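# Place three loose gears on the furnace tray

## Task

Put each of the three loose gears onto an unoccupied spot on the furnace tray, with the gear's smaller end pointing upward, and release the grippers once all three are placed.

## Robot and tools

Robot: two arms, left_arm and right_arm, each with a two-finger gripper. Their bases sit in the scene frame at left_arm (+0.044, +0.300, 0) m, quat_wxyz (+0.997, 0, 0, +0.080), and right_arm (-0.028, -0.368, 0) m, quat_wxyz (+0.998, 0, 0, -0.061). Scene frame: origin on the table top midway between the arms, +z up, +x out over the table, left_arm on the +y side. The arm names do not correspond to the left or right of a camera image. Cameras: cam_head_left and cam_head_right, each 504x504 pixels.

Gripper geometry: the fingers extend along the gripper's own +z axis and close along its y axis. end_effector_position is the point between the finger pads, roughly 1 cm short of the tips. Joint ranges (rad), base to hand: waist -2.880..2.880, shoulder 0.000..3.142, elbow 0.000..3.019, wrist pitch -1.693..1.571, wrist yaw -1.571..1.571, wrist roll -2.094..2.094. Elbows cannot quite fully straighten.

Row format (used by every command that moves an arm): one flat list of 16 plain numbers covering both arms, even if only one moves. First left_arm: x, y, z, qw, qx, qy, qz, opening; then the same eight for right_arm. x, y, z are an absolute target position for that gripper's end_effector_position in metres, scene frame; qw..qz are an absolute target orientation (w first), scene frame. Opening is an absolute value from -1 (closed) to +1 (fully open, 0.094 m). A row is refused entirely if any target lies more than 0.6 m from that arm's last reported position along any of its gripper axes. Each control step, the controller clips the target to within 70 mm and 16 degrees of the measured pose, and favours position over orientation when it cannot satisfy both. To keep an arm still, resend exactly its last reported position and quaternion plus its intended opening; to hold an orientation steady, repeat the same quaternion you chose rather than copying a drifted reported one.

Tools:
- execute_actions: argument actions, a list with zero or one item, plus optional pictures (boolean; images come by default). An empty list just reports the state. An action item {"rows": [...], "steps": n} carries 1 to 15 rows and n up to 15 (default 15); each step is 1/30 s, one row per step, the last row repeated to fill. A wait item {"steps": n} with n up to 300 sends nothing and returns once n steps have passed since the previous result, counting the time spent composing the reply. After an action's last step an arm continues only to its last clipped pose, so long moves need follow-up commands.
- move: target (one 16-number row as above) and optional speed in m/s, 0.002 to 0.5, default 0.25; rotation is capped at twice that in rad/s. Both grippers travel straight lines to their targets and finish together, taking 0.5 to 10 s (cut off at 10 s). Openings are applied at the start. Paths ignore obstacles and the other arm. Grippers lag, may wander, and can overshoot speed near full reach.
- wait: seconds, 0 to 10; the robot gets nothing new meanwhile.
- zoom_image: camera (cam_head_left or cam_head_right) and region [x0, y0, x1, y1] in pixels of that camera's last image, origin top-left, at most 504 by 504.
- read_manual: optional section, only "licences"; returns licence text, no motion.
- finished_scene: scene (integer) ends the current scene irreversibly and reports success. Replying without any tool call also ends things.

Reading results: the state line gives each gripper's position and quat_wxyz in the scene frame; reported positions can be inaccurate, more so at long reach. Motions often stop a centimetre or more from the command, usually low. grip_measured is the finger opening on the command scale (the last joint value is the opening in metres), with a fixed per-gripper error up to about 1 mm. HELD marks steps where your row was partly or wholly not sent; a "pose unreachable" line means the clearance check altered or blocked that arm's command. "Hand target" shows where the controller is currently driving each gripper. The move line reports its ending (done, off_target, moving, held, fault), which limits acted, and each gripper's distance from its target; if only one arm is named the other finished fine. limits=paced means the target was clipped; limits=held means some steps were blocked and the arm may then jump faster than speed. FAULT lines report an arm stop. MOTOR HOT appears from 85 °C; at 100 °C an OVER-TEMPERATURE FAULT drops that arm's hold and it falls.

Grasping: to hold a part, command an opening below grip_measured; about 0.03 below is firm, smaller differences hold more gently. Pads push up to roughly 50 to 62 N and briefly harder at first contact; very thin parts (under ~2 mm) get less force.

Cautions: the simulation keeps running while you compose replies. Occasional tugs on held parts or pushes on loose ones may occur. Never let anything leave the table. Avoid dropping, slamming or hard contacts, and remember contact force grows with speed and with how far the target lies beyond the contact. Keep the arms from striking or pressing each other. Do not hold loads longer than needed, to limit motor heating.

Each tool is called after ">>>" by a JSON object that holds its "op" and its "data", one argument or row to a line.

## Session

I'll start by looking at the scene.

>>> {"op": "execute_actions", "data": {
  "actions": []
}}

Scene clock: 0.00 s of 6000.00 s.
left_arm: end_effector_position=(+0.9064, +0.0272, +0.2217) grip_measured=+1.000 end_effector_quat_wxyz=(+0.255, +0.601, +0.565, +0.505) | right_arm: end_effector_position=(+0.3133, -0.3660, +0.3092) grip_measured=+1.000 end_effector_quat_wxyz=(+0.042, +0.762, -0.638, +0.102)
Joint positions: left_arm=[-0.583  2.326  2.215 -0.36  -0.652  1.619  0.094] | right_arm=[ 0.232  1.179  1.295 -1.605  0.205 -1.648  0.094]
Joint velocities: left_arm=[ 0.005 -0.005 -0.007 -0.007 -0.022  0.022  0.   ] | right_arm=[ 0.005  0.005 -0.002 -0.002 -0.066  0.007  0.   ]
Hand target (left_arm): +0.910, +0.026, +0.243; +0.270, +0.590, +0.565, +0.511
Hand target (right_arm): +0.318, -0.365, +0.320; +0.032, +0.761, -0.638, +0.111

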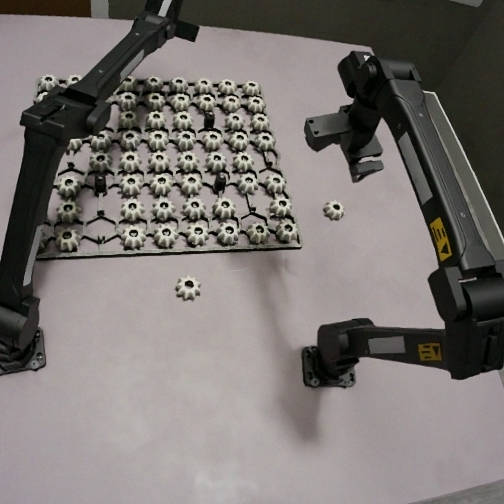

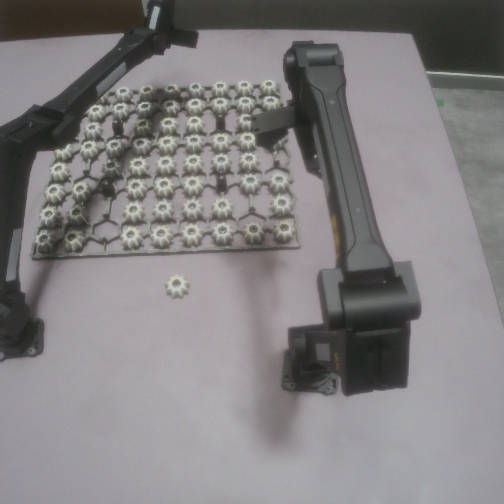

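>>> {"op": "zoom_image", "data": {
  "camera": "cam_head_left",
  "region": [0, 60, 360, 320]
}}

>>> {"op": "zoom_image", "data": {
  "camera": "cam_head_right",
  "region": [0, 60, 360, 320]
}}

Region (0, 60, 360, 320) of cam_head_left's 504x504 image, scaled by 1.400, with more detail than that image has.

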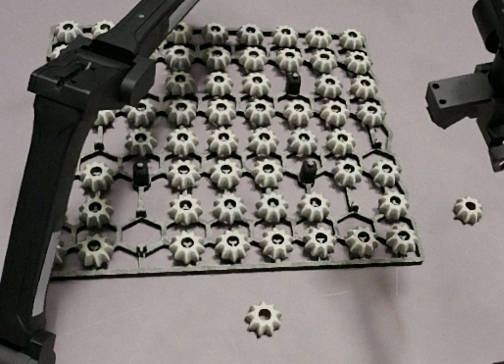

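Region (0, 60, 360, 320) of cam_head_right's 504x504 image, scaled by 1.400, with more detail than that image has.

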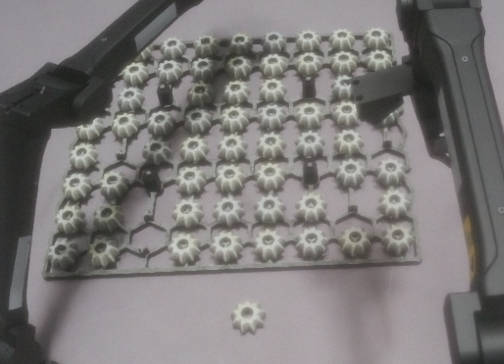

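>>> {"op": "move", "data": {
  "target": [0.40, 0.50, 0.30, 0, -0.2, 0.98, 0, 1, 0.20, -0.65, 0.30, 0, 0.38, 0.92, 0, 1],
  "speed": 0.3
}}

Scene clock: 14.00 s of 6000.00 s.
left_arm: end_effector_position=(+0.4070, +0.5089, +0.2938) grip_measured=+1.000 end_effector_quat_wxyz=(-0.010, -0.200, +0.980, +0.006) | right_arm: end_effector_position=(+0.1976, -0.6386, +0.2830) grip_measured=+1.000 end_effector_quat_wxyz=(-0.014, +0.374, +0.927, +0.015)
Joint positions: left_arm=[ 0.355  1.443  1.508 -1.651 -0.017  0.114  0.094] | right_arm=[-0.759  1.286  1.326 -1.651 -0.012 -0.114  0.094]
Joint velocities: left_arm=[-0.015 -0.005 -0.012  0.002 -0.007 -0.022  0.   ] | right_arm=[-0.005 -0.005 -0.002 -0.002 -0.066  0.007  0.   ]
Hand target (left_arm): +0.404, +0.505, +0.303; -0.003, -0.198, +0.980, +0.006
Hand target (right_arm): +0.205, -0.650, +0.300; +0.001, +0.382, +0.924, +0.008
Off the commanded pose (left_arm): 0.013 m, 1 deg.
Off the commanded pose (right_arm): 0.021 m, 3 deg.
After step 90, 6.23 s passed at rest.
move: off_target (left_arm, right_arm)

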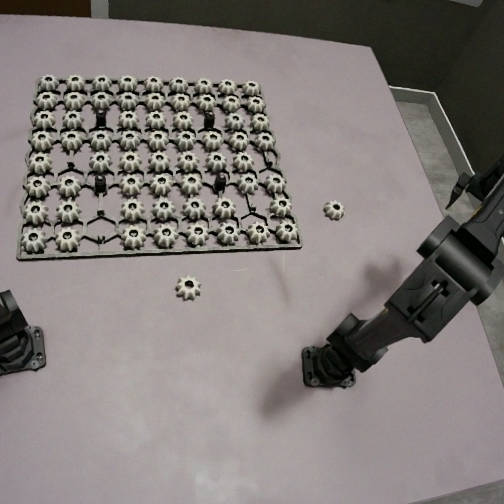

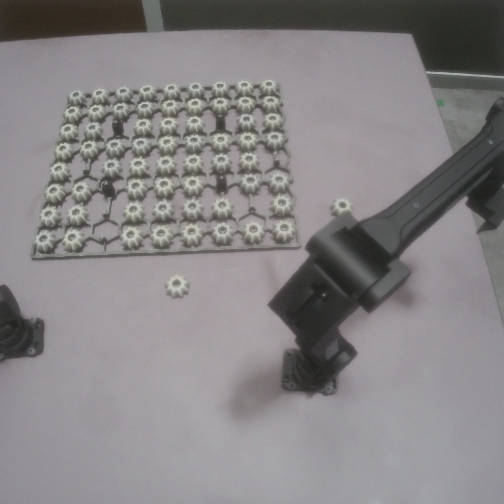

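>>> {"op": "zoom_image", "data": {
  "camera": "cam_head_left",
  "region": [0, 65, 170, 270]
}}

>>> {"op": "zoom_image", "data": {
  "camera": "cam_head_left",
  "region": [150, 65, 360, 310]
}}

Region (0, 65, 170, 270) of cam_head_left's 504x504 image, scaled by 2.459, with more detail than that image has; it fills the left 418 columns of this view, and the rest is white.

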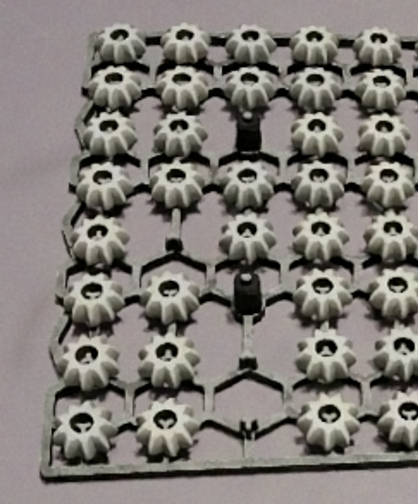

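Region (150, 65, 360, 310) of cam_head_left's 504x504 image, scaled by 2.057, with more detail than that image has; it fills the left 432 columns of this view, and the rest is white.

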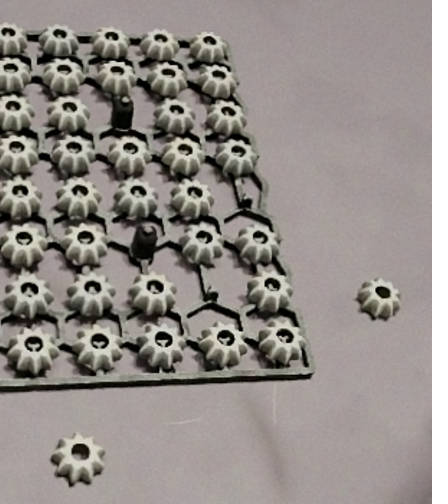

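>>> {"op": "zoom_image", "data": {
  "camera": "cam_head_left",
  "region": [50, 170, 210, 310]
}}

>>> {"op": "move", "data": {
  "target": [0.407, 0.509, 0.294, -0.01, -0.2, 0.98, 0.006, 1, 0.34, -0.42, 0.15, 0, 0, 1, 0, 1],
  "speed": 0.3
}}

Region (50, 170, 210, 310) of cam_head_left's 504x504 image, scaled by 3.150, with more detail than that image has; it fills the top 441 rows of this view, and the rest is white.

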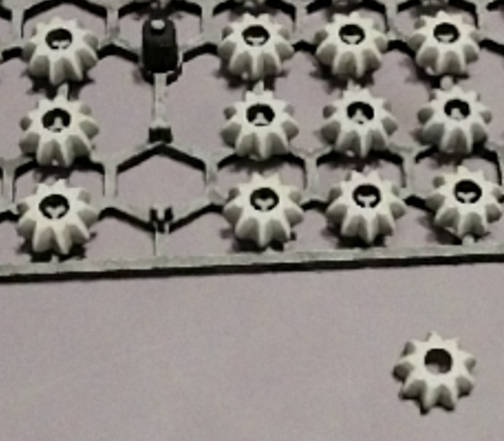

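Scene clock: 27.57 s of 6000.00 s.
left_arm: end_effector_position=(+0.4070, +0.5089, +0.2938) grip_measured=+1.000 end_effector_quat_wxyz=(-0.010, -0.200, +0.980, +0.006) | right_arm: end_effector_position=(+0.3333, -0.4169, +0.1541) grip_measured=+1.000 end_effector_quat_wxyz=(-0.004, +0.003, +1.000, -0.005)
Joint positions: left_arm=[ 0.355  1.443  1.508 -1.651 -0.017  0.114  0.094] | right_arm=[-0.006  1.341  1.036 -1.273  0.01  -0.124  0.094]
Joint velocities: left_arm=[ 0.005 -0.005 -0.007 -0.002  0.007  0.051  0.   ] | right_arm=[ 0.005 -0.005 -0.022 -0.007 -0.051 -0.022  0.   ]
Hand target (left_arm): +0.407, +0.509, +0.294; -0.010, -0.200, +0.980, +0.006
Hand target (right_arm): +0.335, -0.418, +0.150; -0.004, +0.000, +1.000, -0.006
Off the commanded pose (left_arm): 0.000 m, 0 deg.
Off the commanded pose (right_arm): 0.008 m, 1 deg.
After step 90, 8.83 s passed at rest.
move: done

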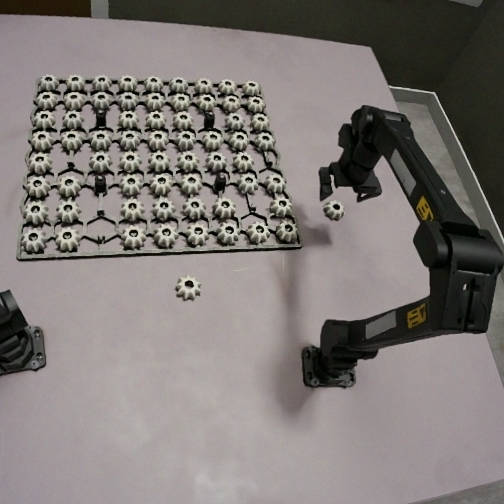

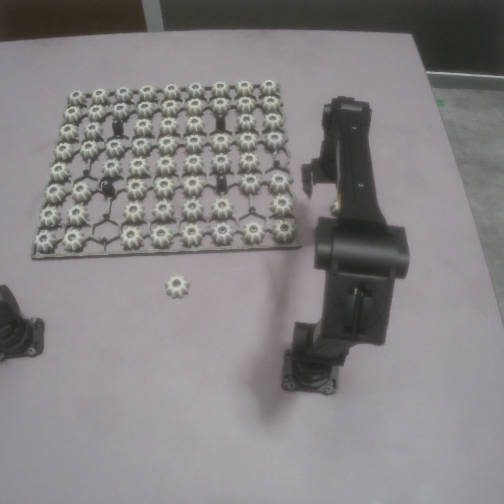

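>>> {"op": "zoom_image", "data": {
  "camera": "cam_head_right",
  "region": [0, 70, 160, 270]
}}

>>> {"op": "zoom_image", "data": {
  "camera": "cam_head_right",
  "region": [150, 70, 310, 270]
}}

>>> {"op": "zoom_image", "data": {
  "camera": "cam_head_right",
  "region": [0, 250, 120, 400]
}}

Region (0, 70, 160, 270) of cam_head_right's 504x504 image, scaled by 2.520, with more detail than that image has; it fills the left 403 columns of this view, and the rest is white.

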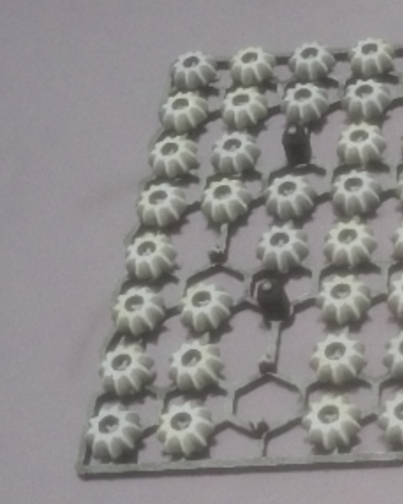

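Region (150, 70, 310, 270) of cam_head_right's 504x504 image, scaled by 2.520, with more detail than that image has; it fills the left 403 columns of this view, and the rest is white.

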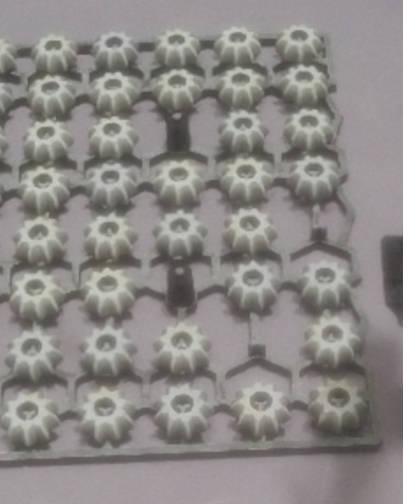

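Region (0, 250, 120, 400) of cam_head_right's 504x504 image, scaled by 3.360, with more detail than that image has; it fills the left 403 columns of this view, and the rest is white.

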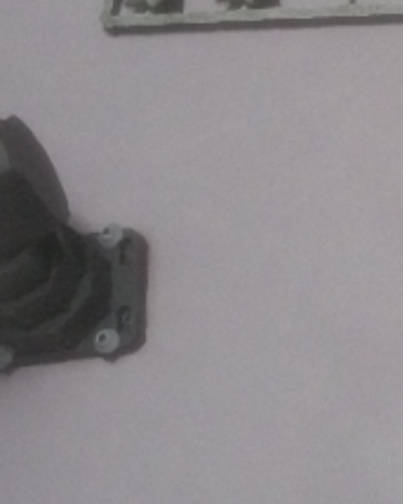

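>>> {"op": "zoom_image", "data": {
  "camera": "cam_head_left",
  "region": [290, 140, 410, 260]
}}

>>> {"op": "zoom_image", "data": {
  "camera": "cam_head_left",
  "region": [280, 310, 380, 410]
}}

>>> {"op": "zoom_image", "data": {
  "camera": "cam_head_left",
  "region": [0, 290, 100, 390]
}}

Region (290, 140, 410, 260) of cam_head_left's 504x504 image, scaled by 4.200, with more detail than that image has.

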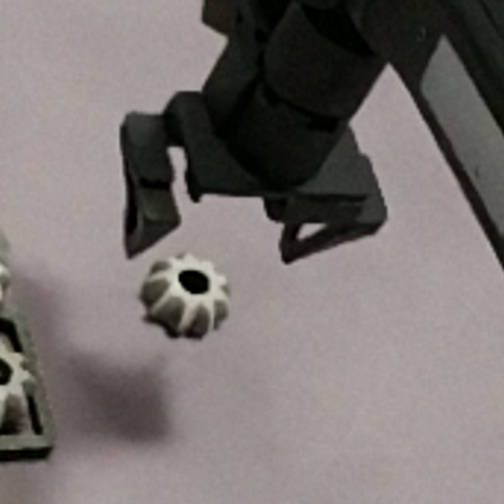

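Region (280, 310, 380, 410) of cam_head_left's 504x504 image, scaled by 5.040, with more detail than that image has.

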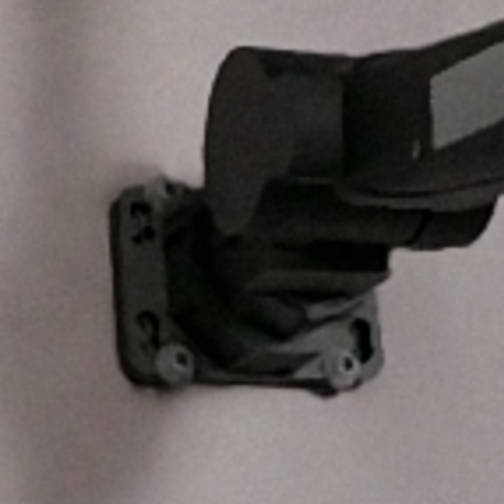

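Region (0, 290, 100, 390) of cam_head_left's 504x504 image, scaled by 5.040, with more detail than that image has.

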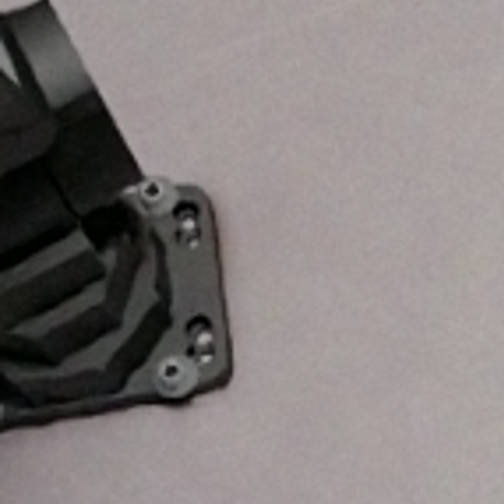

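>>> {"op": "move", "data": {
  "target": [0.407, 0.509, 0.294, -0.01, -0.2, 0.98, 0.006, 1, 0.385, -0.455, 0.075, 0, 0, 1, 0, 1],
  "speed": 0.2
}}

>>> {"op": "zoom_image", "data": {
  "camera": "cam_head_left",
  "region": [290, 140, 410, 260]
}}

Scene clock: 44.53 s of 6000.00 s.
left_arm: end_effector_position=(+0.4070, +0.5089, +0.2938) grip_measured=+1.000 end_effector_quat_wxyz=(-0.010, -0.200, +0.980, +0.006) | right_arm: end_effector_position=(+0.3751, -0.4493, +0.0692) grip_measured=+1.000 end_effector_quat_wxyz=(-0.014, +0.001, +1.000, +0.002)
Joint positions: left_arm=[ 0.355  1.443  1.508 -1.651 -0.017  0.114  0.094] | right_arm=[-0.075  1.57   1.036 -1.066  0.002 -0.196  0.094]
Joint velocities: left_arm=[-0.005 -0.005 -0.007 -0.027 -0.037  0.022  0.   ] | right_arm=[-0.015 -0.005 -0.002 -0.017 -0.051  0.022  0.   ]
Hand target (left_arm): +0.407, +0.509, +0.294; -0.010, -0.200, +0.980, +0.006
Hand target (right_arm): +0.385, -0.454, +0.075; +0.000, -0.000, +1.000, +0.001
Off the commanded pose (left_arm): 0.000 m, 0 deg.
Off the commanded pose (right_arm): 0.013 m, 2 deg.
After step 90, 13.07 s passed at rest.
move: off_target (right_arm)

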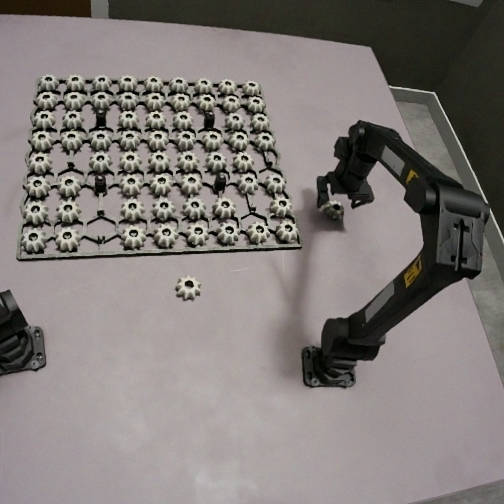

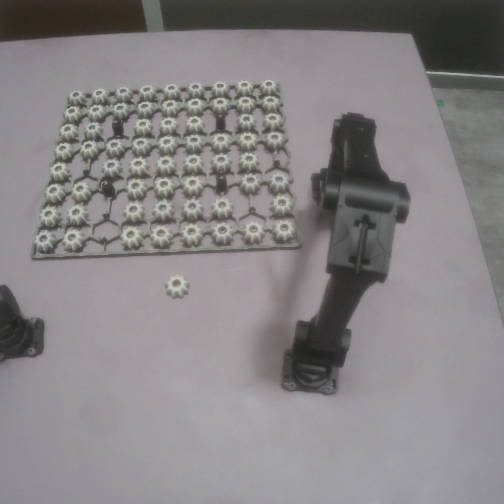

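Region (290, 140, 410, 260) of cam_head_left's 504x504 image, scaled by 4.200, with more detail than that image has.

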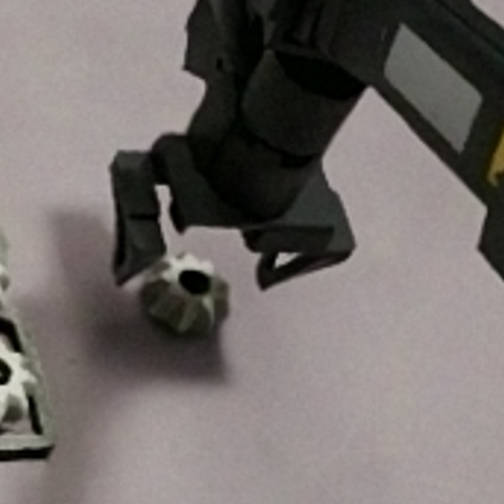

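>>> {"op": "move", "data": {
  "target": [0.407, 0.509, 0.294, -0.01, -0.2, 0.98, 0.006, 1, 0.408, -0.473, 0.055, 0, 0, 1, 0, 1],
  "speed": 0.1
}}

>>> {"op": "zoom_image", "data": {
  "camera": "cam_head_left",
  "region": [290, 150, 390, 250]
}}

Scene clock: 78.60 s of 6000.00 s.
left_arm: end_effector_position=(+0.4070, +0.5089, +0.2938) grip_measured=+1.000 end_effector_quat_wxyz=(-0.010, -0.200, +0.980, +0.006) | right_arm: end_effector_position=(+0.3842, -0.4638, +0.0453) grip_measured=+1.000 end_effector_quat_wxyz=(-0.023, +0.000, +1.000, +0.005)
Joint positions: left_arm=[ 0.355  1.443  1.508 -1.651 -0.017  0.114  0.094] | right_arm=[-0.104  1.644  1.055 -1.029  0.002 -0.227  0.094]
Joint velocities: left_arm=[-0.015  0.005 -0.007 -0.007 -0.081  0.022  0.   ] | right_arm=[-0.005 -0.005 -0.027 -0.002 -0.007 -0.007  0.   ]
Hand target (left_arm): +0.407, +0.509, +0.294; -0.010, -0.200, +0.980, +0.006
Hand target (right_arm): +0.407, -0.472, +0.055; +0.000, +0.000, +1.000, +0.000
Off the commanded pose (left_arm): 0.000 m, 0 deg.
Off the commanded pose (right_arm): 0.027 m, 3 deg.
After step 90, 30.13 s passed at rest.
move: off_target (right_arm)

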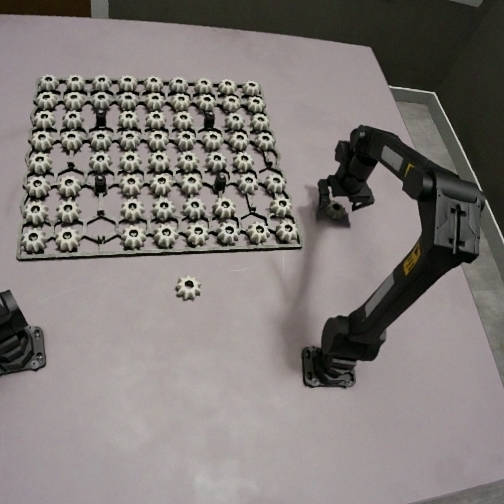

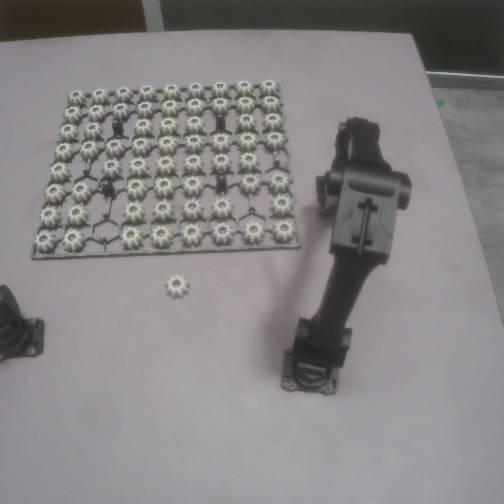

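Region (290, 150, 390, 250) of cam_head_left's 504x504 image, scaled by 5.040, with more detail than that image has.

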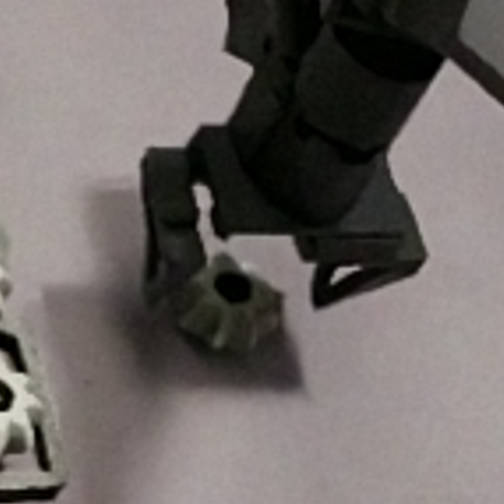

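>>> {"op": "move", "data": {
  "target": [0.407, 0.509, 0.294, -0.01, -0.2, 0.98, 0.006, 1, 0.428, -0.479, 0.05, 0.022, 0, 1, -0.005, 1],
  "speed": 0.08
}}

>>> {"op": "zoom_image", "data": {
  "camera": "cam_head_left",
  "region": [290, 150, 390, 250]
}}

Scene clock: 83.87 s of 6000.00 s.
left_arm: end_effector_position=(+0.4070, +0.5089, +0.2938) grip_measured=+1.000 end_effector_quat_wxyz=(-0.010, -0.200, +0.980, +0.006) | right_arm: end_effector_position=(+0.4055, -0.4686, +0.0436) grip_measured=+1.000 end_effector_quat_wxyz=(+0.003, -0.001, +1.000, -0.001)
Joint positions: left_arm=[ 0.355  1.443  1.508 -1.651 -0.017  0.114  0.094] | right_arm=[-0.104  1.665  1.078 -0.977  0.001 -0.23   0.094]
Joint velocities: left_arm=[-0.005 -0.005  0.007 -0.012 -0.007  0.066  0.   ] | right_arm=[-0.005 -0.005 -0.007 -0.007  0.007 -0.007  0.   ]
Hand target (left_arm): +0.407, +0.509, +0.294; -0.010, -0.200, +0.980, +0.006
Hand target (right_arm): +0.427, -0.478, +0.050; +0.022, -0.000, +1.000, -0.004
Off the commanded pose (left_arm): 0.000 m, 0 deg.
Off the commanded pose (right_arm): 0.026 m, 2 deg.
After step 90, 1.33 s passed at rest.
move: off_target (right_arm)

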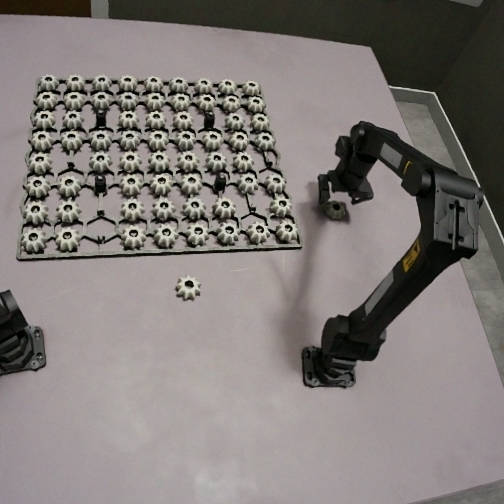

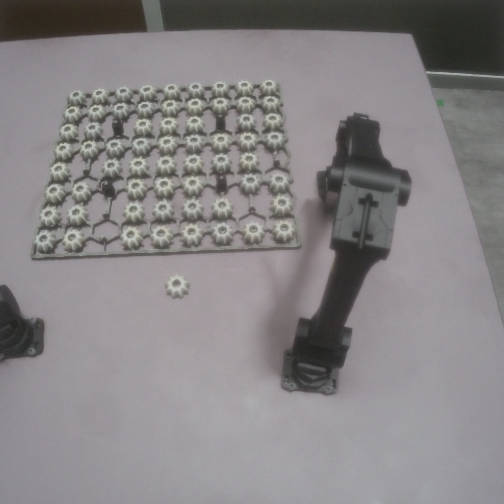

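Region (290, 150, 390, 250) of cam_head_left's 504x504 image, scaled by 5.040, with more detail than that image has.

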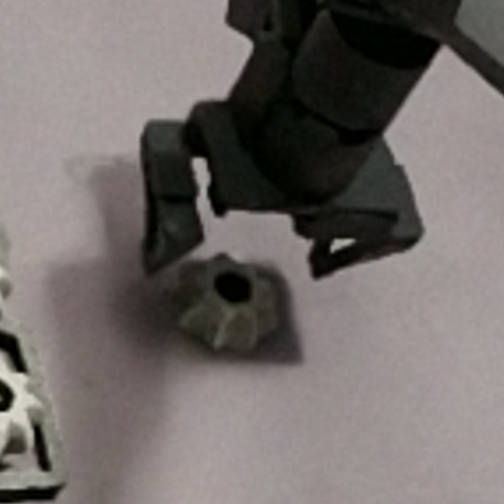

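>>> {"op": "move", "data": {
  "target": [0.407, 0.509, 0.294, -0.01, -0.2, 0.98, 0.006, 1, 0.428, -0.482, 0.024, 0.022, 0, 1, -0.005, 1],
  "speed": 0.04
}}

>>> {"op": "zoom_image", "data": {
  "camera": "cam_head_left",
  "region": [290, 150, 390, 250]
}}

Scene clock: 87.53 s of 6000.00 s.
left_arm: end_effector_position=(+0.4070, +0.5089, +0.2938) grip_measured=+1.000 end_effector_quat_wxyz=(-0.010, -0.200, +0.980, +0.006) | right_arm: end_effector_position=(+0.4163, -0.4742, +0.0251) grip_measured=+1.000 end_effector_quat_wxyz=(+0.013, -0.001, +1.000, -0.004)
Joint positions: left_arm=[ 0.355  1.443  1.508 -1.651 -0.017  0.114  0.094] | right_arm=[-0.111  1.709  1.078 -0.912  0.001 -0.236  0.094]
Joint velocities: left_arm=[-0.005  0.005 -0.002  0.002 -0.022 -0.037  0.   ] | right_arm=[-0.024 -0.005 -0.012 -0.007 -0.022  0.022  0.   ]
Hand target (left_arm): +0.407, +0.509, +0.294; -0.010, -0.200, +0.980, +0.006
Hand target (right_arm): +0.428, -0.482, +0.024; +0.022, +0.000, +1.000, -0.005
Off the commanded pose (left_arm): 0.000 m, 0 deg.
Off the commanded pose (right_arm): 0.014 m, 1 deg.
move: off_target (right_arm)

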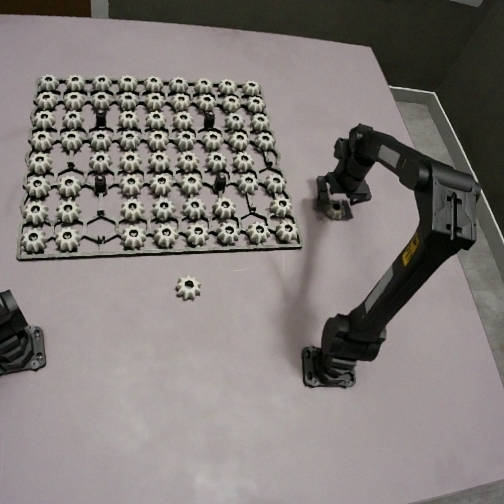

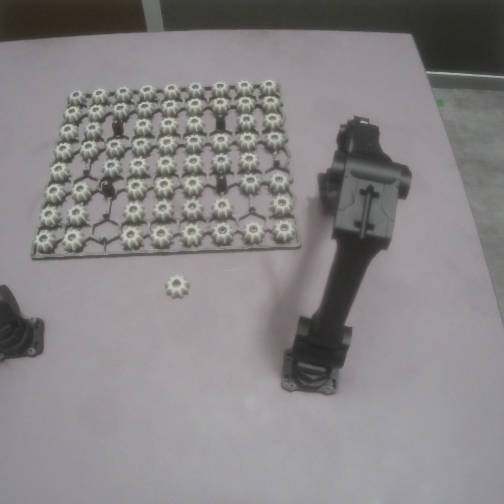

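Region (290, 150, 390, 250) of cam_head_left's 504x504 image, scaled by 5.040, with more detail than that image has.

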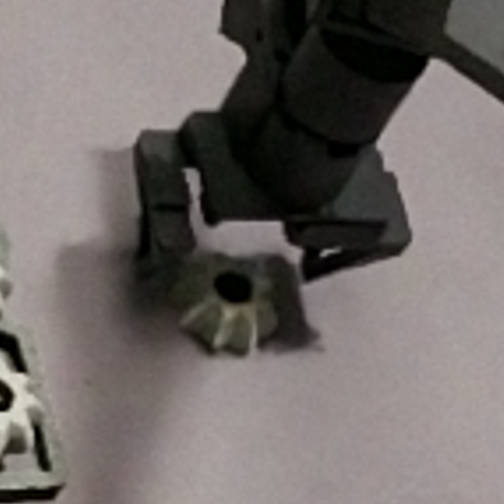

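>>> {"op": "move", "data": {
  "target": [0.407, 0.509, 0.294, -0.01, -0.2, 0.98, 0.006, 1, 0.404, -0.474, 0.017, 0, 0, 1, 0, 1],
  "speed": 0.03
}}

>>> {"op": "zoom_image", "data": {
  "camera": "cam_head_left",
  "region": [290, 150, 390, 250]
}}

Scene clock: 92.90 s of 6000.00 s.
left_arm: end_effector_position=(+0.4070, +0.5089, +0.2938) grip_measured=+1.000 end_effector_quat_wxyz=(-0.010, -0.200, +0.980, +0.006) | right_arm: end_effector_position=(+0.4087, -0.4724, +0.0200) grip_measured=+1.000 end_effector_quat_wxyz=(+0.005, -0.001, +1.000, -0.002)
Joint positions: left_arm=[ 0.355  1.443  1.508 -1.651 -0.017  0.114  0.094] | right_arm=[-0.111  1.709  1.062 -0.912  0.001 -0.237  0.094]
Joint velocities: left_arm=[ 0.005 -0.005  0.012 -0.002  0.022  0.051  0.   ] | right_arm=[-0.015 -0.005 -0.007 -0.002 -0.022  0.037  0.   ]
Hand target (left_arm): +0.407, +0.509, +0.294; -0.010, -0.200, +0.980, +0.006
Hand target (right_arm): +0.404, -0.474, +0.017; -0.000, +0.000, +1.000, -0.000
Off the commanded pose (left_arm): 0.000 m, 0 deg.
Off the commanded pose (right_arm): 0.006 m, 1 deg.
After step 90, 1.60 s passed at rest.
move: done

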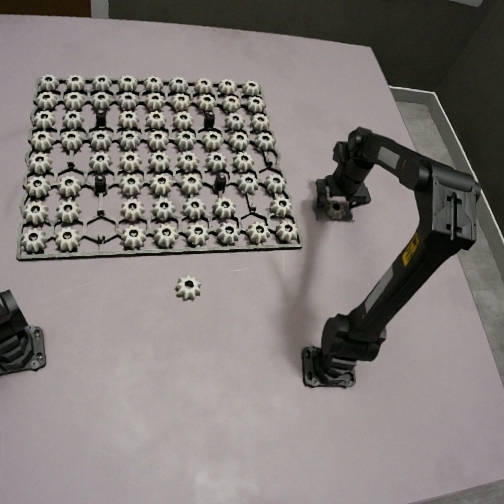

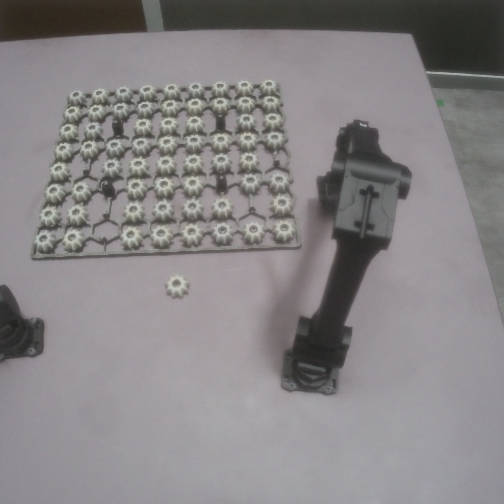

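Region (290, 150, 390, 250) of cam_head_left's 504x504 image, scaled by 5.040, with more detail than that image has.

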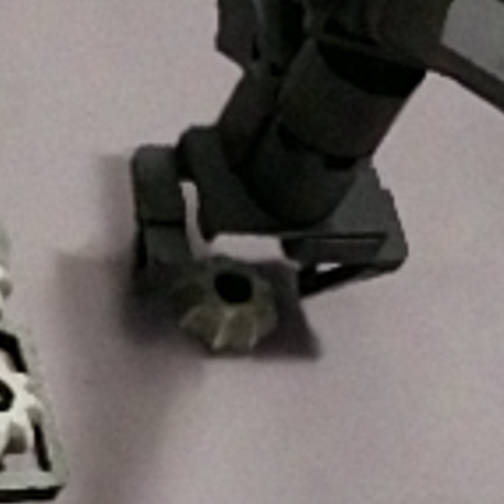

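>>> {"op": "move", "data": {
  "target": [0.407, 0.509, 0.294, -0.01, -0.2, 0.98, 0.006, 1, 0.400, -0.476, 0.009, 0, 0, 1, 0, 1],
  "speed": 0.02
}}

>>> {"op": "zoom_image", "data": {
  "camera": "cam_head_left",
  "region": [300, 170, 370, 240]
}}

Scene clock: 96.73 s of 6000.00 s.
left_arm: end_effector_position=(+0.4070, +0.5089, +0.2938) grip_measured=+1.000 end_effector_quat_wxyz=(-0.010, -0.200, +0.980, +0.006) | right_arm: end_effector_position=(+0.4027, -0.4715, +0.0149) grip_measured=+1.000 end_effector_quat_wxyz=(+0.001, -0.002, +1.000, -0.001)
Joint positions: left_arm=[ 0.355  1.443  1.508 -1.651 -0.017  0.114  0.094] | right_arm=[-0.112  1.709  1.045 -0.904  0.001 -0.239  0.094]
Joint velocities: left_arm=[ 0.005  0.005  0.017  0.007 -0.007 -0.007  0.   ] | right_arm=[-0.005  0.005 -0.002 -0.007  0.007 -0.037  0.   ]
Hand target (left_arm): +0.407, +0.509, +0.294; -0.010, -0.200, +0.980, +0.006
Hand target (right_arm): +0.400, -0.476, +0.009; +0.000, -0.000, +1.000, +0.000
Off the commanded pose (left_arm): 0.000 m, 0 deg.
Off the commanded pose (right_arm): 0.008 m, 0 deg.
move: done

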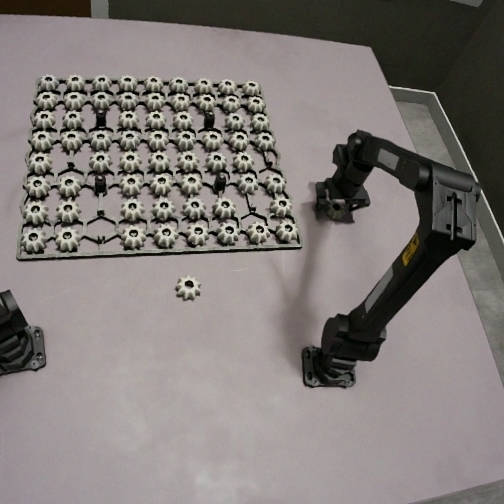

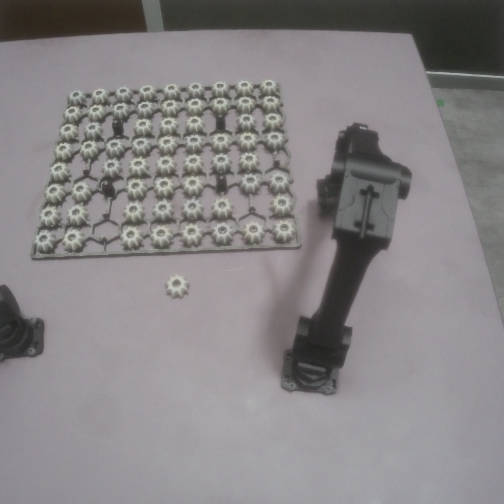

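Region (300, 170, 370, 240) of cam_head_left's 504x504 image, scaled by 7.200, with more detail than that image has.

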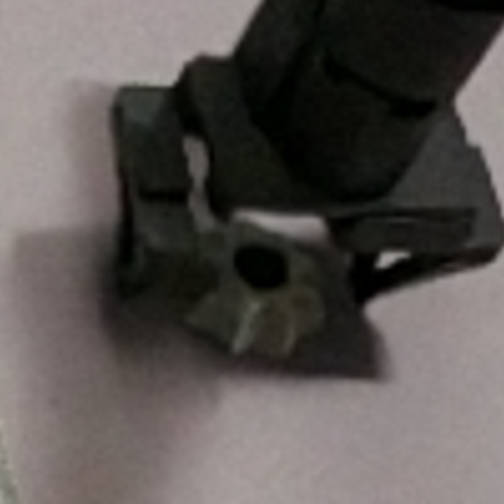

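>>> {"op": "move", "data": {
  "target": [0.407, 0.509, 0.294, -0.01, -0.2, 0.98, 0.006, 1, 0.400, -0.477, 0.006, 0, 0, 1, 0, 0.45],
  "speed": 0.02
}}

>>> {"op": "move", "data": {
  "target": [0.407, 0.509, 0.294, -0.01, -0.2, 0.98, 0.006, 1, 0.400, -0.477, 0.006, 0, 0, 1, 0, 0.1],
  "speed": 0.02
}}

>>> {"op": "zoom_image", "data": {
  "camera": "cam_head_left",
  "region": [300, 170, 370, 240]
}}

Scene clock: 102.13 s of 6000.00 s.
left_arm: end_effector_position=(+0.4070, +0.5089, +0.2938) grip_measured=+1.000 end_effector_quat_wxyz=(-0.010, -0.200, +0.980, +0.006) | right_arm: end_effector_position=(+0.4042, -0.4730, +0.0149) grip_measured=+0.452 end_effector_quat_wxyz=(+0.005, -0.002, +1.000, -0.002)
Joint positions: left_arm=[ 0.355  1.443  1.508 -1.651 -0.017  0.114  0.094] | right_arm=[-0.115  1.709  1.045 -0.896  0.001 -0.241  0.068]
Joint velocities: left_arm=[ 0.005  0.005  0.002 -0.007  0.051  0.007  0.   ] | right_arm=[-0.024 -0.015 -0.007 -0.012  0.007  0.007 -0.   ]
Hand target (left_arm): +0.407, +0.509, +0.294; -0.010, -0.200, +0.980, +0.006
Hand target (right_arm): +0.400, -0.477, +0.006; -0.000, +0.000, +1.000, +0.000
Off the commanded pose (left_arm): 0.000 m, 0 deg.
Off the commanded pose (right_arm): 0.011 m, 1 deg.
After step 90, 1.63 s passed at rest.
move: off_target (right_arm)

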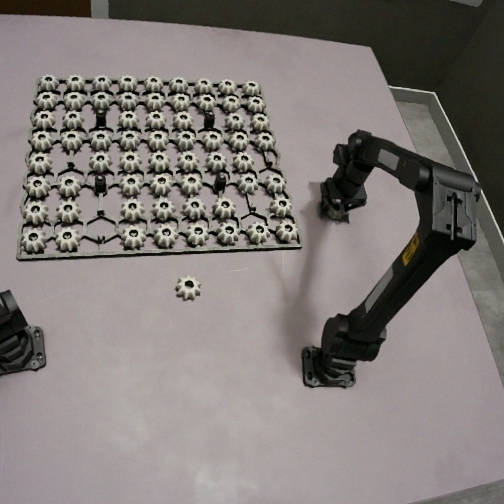

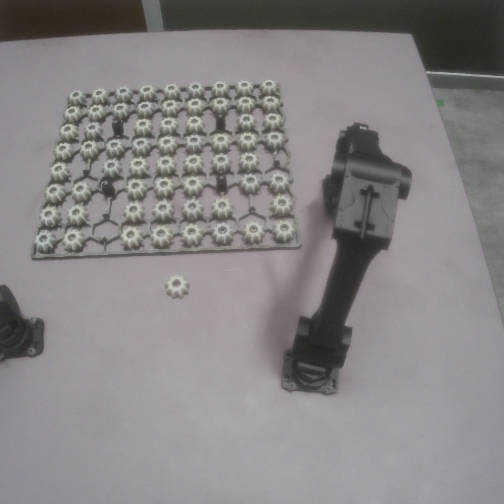

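Scene clock: 102.90 s of 6000.00 s.
left_arm: end_effector_position=(+0.4070, +0.5089, +0.2938) grip_measured=+1.000 end_effector_quat_wxyz=(-0.010, -0.200, +0.980, +0.006) | right_arm: end_effector_position=(+0.4043, -0.4730, +0.0149) grip_measured=+0.194 end_effector_quat_wxyz=(+0.005, -0.002, +1.000, -0.002)
Joint positions: left_arm=[ 0.355  1.443  1.508 -1.651 -0.017  0.114  0.094] | right_arm=[-0.115  1.709  1.045 -0.896  0.001 -0.241  0.056]
Joint velocities: left_arm=[-0.024  0.024 -0.002  0.002  0.007 -0.037  0.   ] | right_arm=[-0.005 -0.005 -0.017 -0.017 -0.007 -0.051  0.   ]
Hand target (left_arm): +0.407, +0.509, +0.294; -0.010, -0.200, +0.980, +0.006
Hand target (right_arm): +0.400, -0.477, +0.006; +0.000, -0.000, +1.000, -0.000
Off the commanded pose (left_arm): 0.000 m, 0 deg.
Off the commanded pose (right_arm): 0.011 m, 1 deg.
move: off_target (right_arm)

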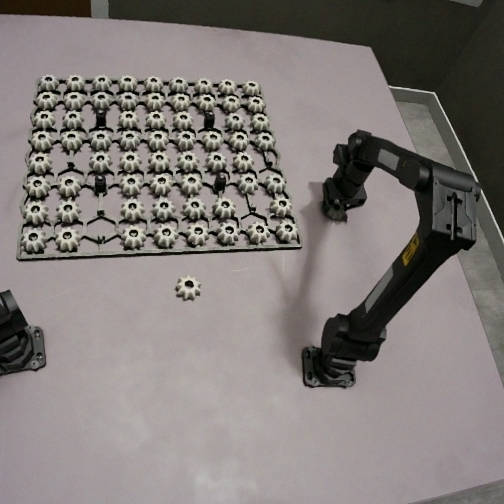

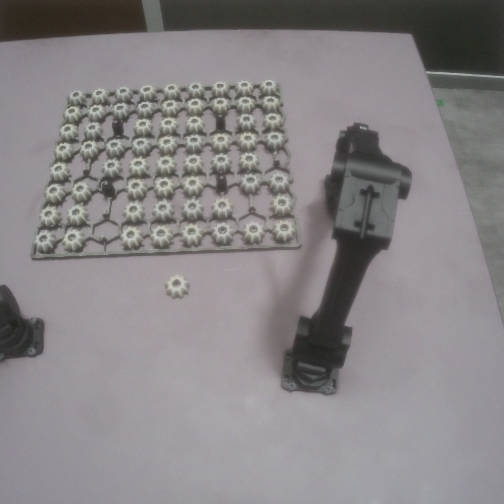

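Region (300, 170, 370, 240) of cam_head_left's 504x504 image, scaled by 7.200, with more detail than that image has.

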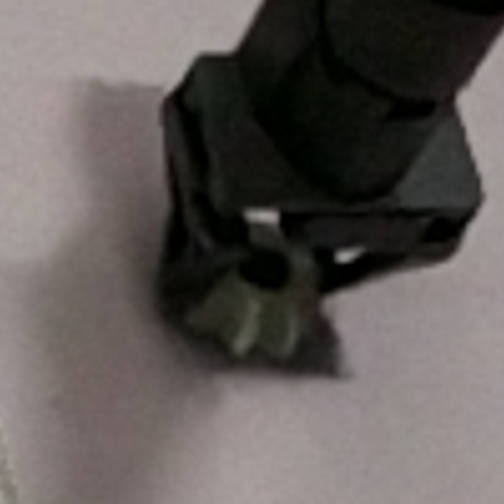

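>>> {"op": "move", "data": {
  "target": [0.407, 0.509, 0.294, -0.01, -0.2, 0.98, 0.006, 1, 0.42, -0.473, 0.10, 0, 0, 1, 0, 0.15],
  "speed": 0.1
}}

>>> {"op": "move", "data": {
  "target": [0.407, 0.509, 0.294, -0.01, -0.2, 0.98, 0.006, 1, 0.445, -0.245, 0.105, 0, 0, 1, 0, 0.15],
  "speed": 0.15
}}

>>> {"op": "move", "data": {
  "target": [0.407, 0.509, 0.294, -0.01, -0.2, 0.98, 0.006, 1, 0.405, -0.243, 0.065, 0, 0, 1, 0, 0.15],
  "speed": 0.06
}}

>>> {"op": "zoom_image", "data": {
  "camera": "cam_head_left",
  "region": [200, 150, 310, 260]
}}

>>> {"op": "zoom_image", "data": {
  "camera": "cam_head_right",
  "region": [200, 150, 310, 260]
}}

Scene clock: 113.47 s of 6000.00 s.
left_arm: end_effector_position=(+0.4070, +0.5089, +0.2938) grip_measured=+1.000 end_effector_quat_wxyz=(-0.010, -0.200, +0.980, +0.006) | right_arm: end_effector_position=(+0.3962, -0.4710, +0.0685) grip_measured=+0.194 end_effector_quat_wxyz=(-0.036, +0.000, +0.999, +0.008)
Joint positions: left_arm=[ 0.355  1.443  1.508 -1.651 -0.017  0.114  0.094] | right_arm=[-0.115  1.657  1.142 -1.13   0.001 -0.237  0.056]
Joint velocities: left_arm=[ 0.005 -0.024  0.012  0.002  0.007 -0.007  0.   ] | right_arm=[-0.005 -0.015  0.002 -0.012 -0.037 -0.022 -0.001]
Hand target (left_arm): +0.407, +0.509, +0.294; -0.010, -0.200, +0.980, +0.006
Hand target (right_arm): +0.419, -0.472, +0.100; +0.000, -0.000, +1.000, +0.000
Off the commanded pose (left_arm): 0.000 m, 0 deg.
Off the commanded pose (right_arm): 0.040 m, 4 deg.
After step 90, 6.33 s passed at rest.
move: off_target (right_arm)

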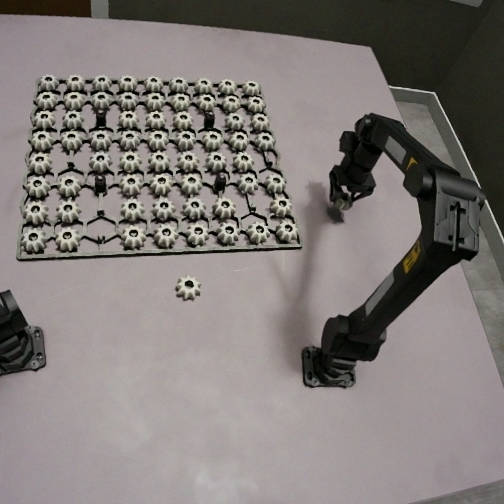

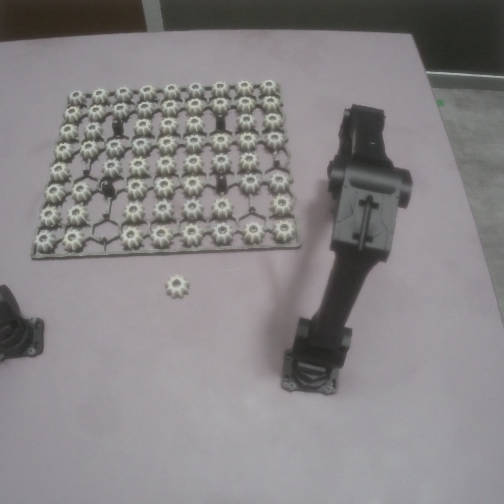

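Scene clock: 115.57 s of 6000.00 s.
left_arm: end_effector_position=(+0.4070, +0.5089, +0.2938) grip_measured=+1.000 end_effector_quat_wxyz=(-0.010, -0.200, +0.980, +0.006) | right_arm: end_effector_position=(+0.4189, -0.2501, +0.0869) grip_measured=+0.194 end_effector_quat_wxyz=(-0.021, -0.006, +1.000, -0.008)
Joint positions: left_arm=[ 0.355  1.443  1.508 -1.651 -0.017  0.114  0.094] | right_arm=[ 0.383  1.677  1.223 -1.161  0.005  0.249  0.056]
Joint velocities: left_arm=[-0.024 -0.005  0.007  0.007 -0.022 -0.051  0.   ] | right_arm=[-0.005 -0.024 -0.012  0.007 -0.037 -0.007  0.001]
Hand target (left_arm): +0.407, +0.509, +0.294; -0.010, -0.200, +0.980, +0.006
Hand target (right_arm): +0.440, -0.246, +0.105; +0.000, -0.000, +1.000, -0.004
Off the commanded pose (left_arm): 0.000 m, 0 deg.
Off the commanded pose (right_arm): 0.032 m, 3 deg.
move: off_target (right_arm)

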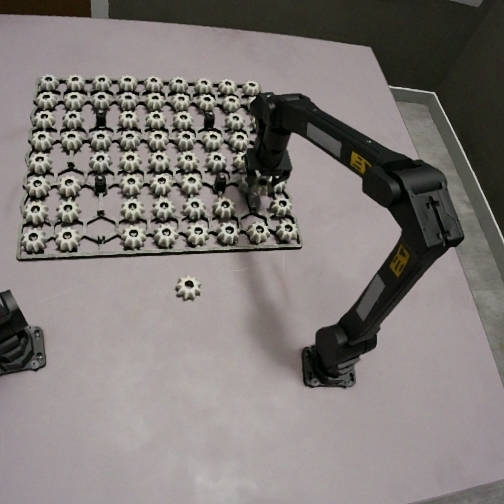

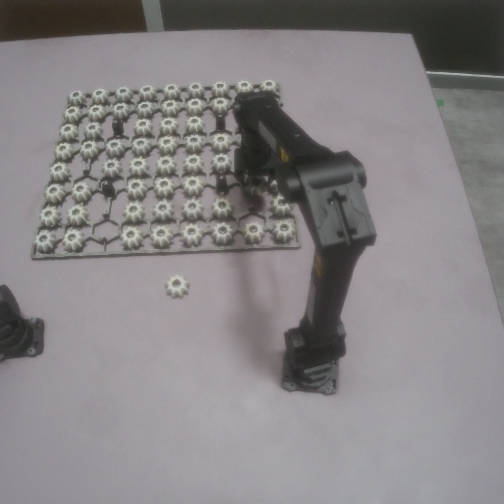

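Scene clock: 116.37 s of 6000.00 s.
left_arm: end_effector_position=(+0.4070, +0.5089, +0.2938) grip_measured=+1.000 end_effector_quat_wxyz=(-0.010, -0.200, +0.980, +0.006) | right_arm: end_effector_position=(+0.4000, -0.2497, +0.0529) grip_measured=+0.194 end_effector_quat_wxyz=(-0.020, +0.000, +1.000, -0.007)
Joint positions: left_arm=[ 0.355  1.443  1.508 -1.651 -0.017  0.114  0.094] | right_arm=[ 0.394  1.677  1.121 -1.057  0.002  0.272  0.056]
Joint velocities: left_arm=[-0.015  0.015 -0.017 -0.017  0.037 -0.022  0.   ] | right_arm=[-0.005 -0.005  0.002 -0.007 -0.066 -0.051 -0.001]
Hand target (left_arm): +0.407, +0.509, +0.294; -0.010, -0.200, +0.980, +0.006
Hand target (right_arm): +0.405, -0.243, +0.065; -0.000, -0.000, +1.000, +0.000
Off the commanded pose (left_arm): 0.000 m, 0 deg.
Off the commanded pose (right_arm): 0.015 m, 2 deg.
move: off_target (right_arm)

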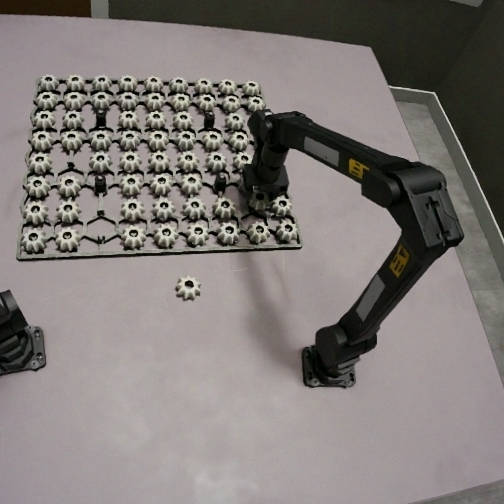

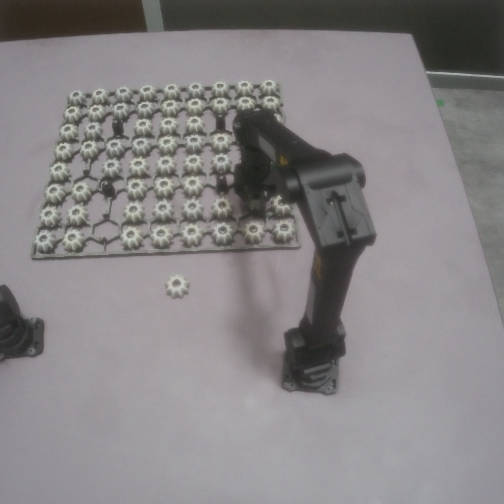

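Region (200, 150, 310, 260) of cam_head_left's 504x504 image, scaled by 4.582, with more detail than that image has.

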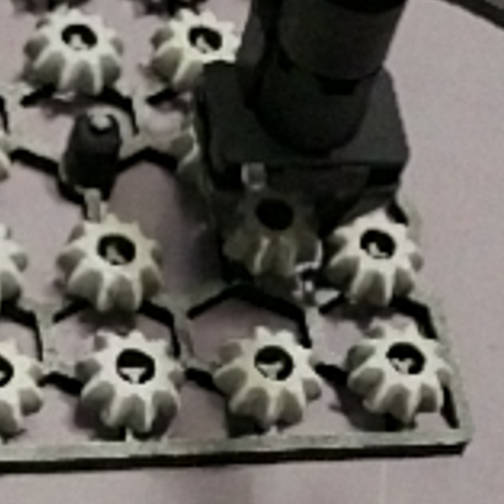

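Region (200, 150, 310, 260) of cam_head_right's 504x504 image, scaled by 4.582, with more detail than that image has.

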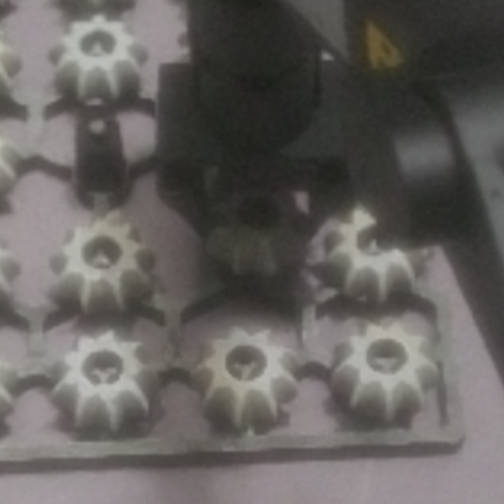

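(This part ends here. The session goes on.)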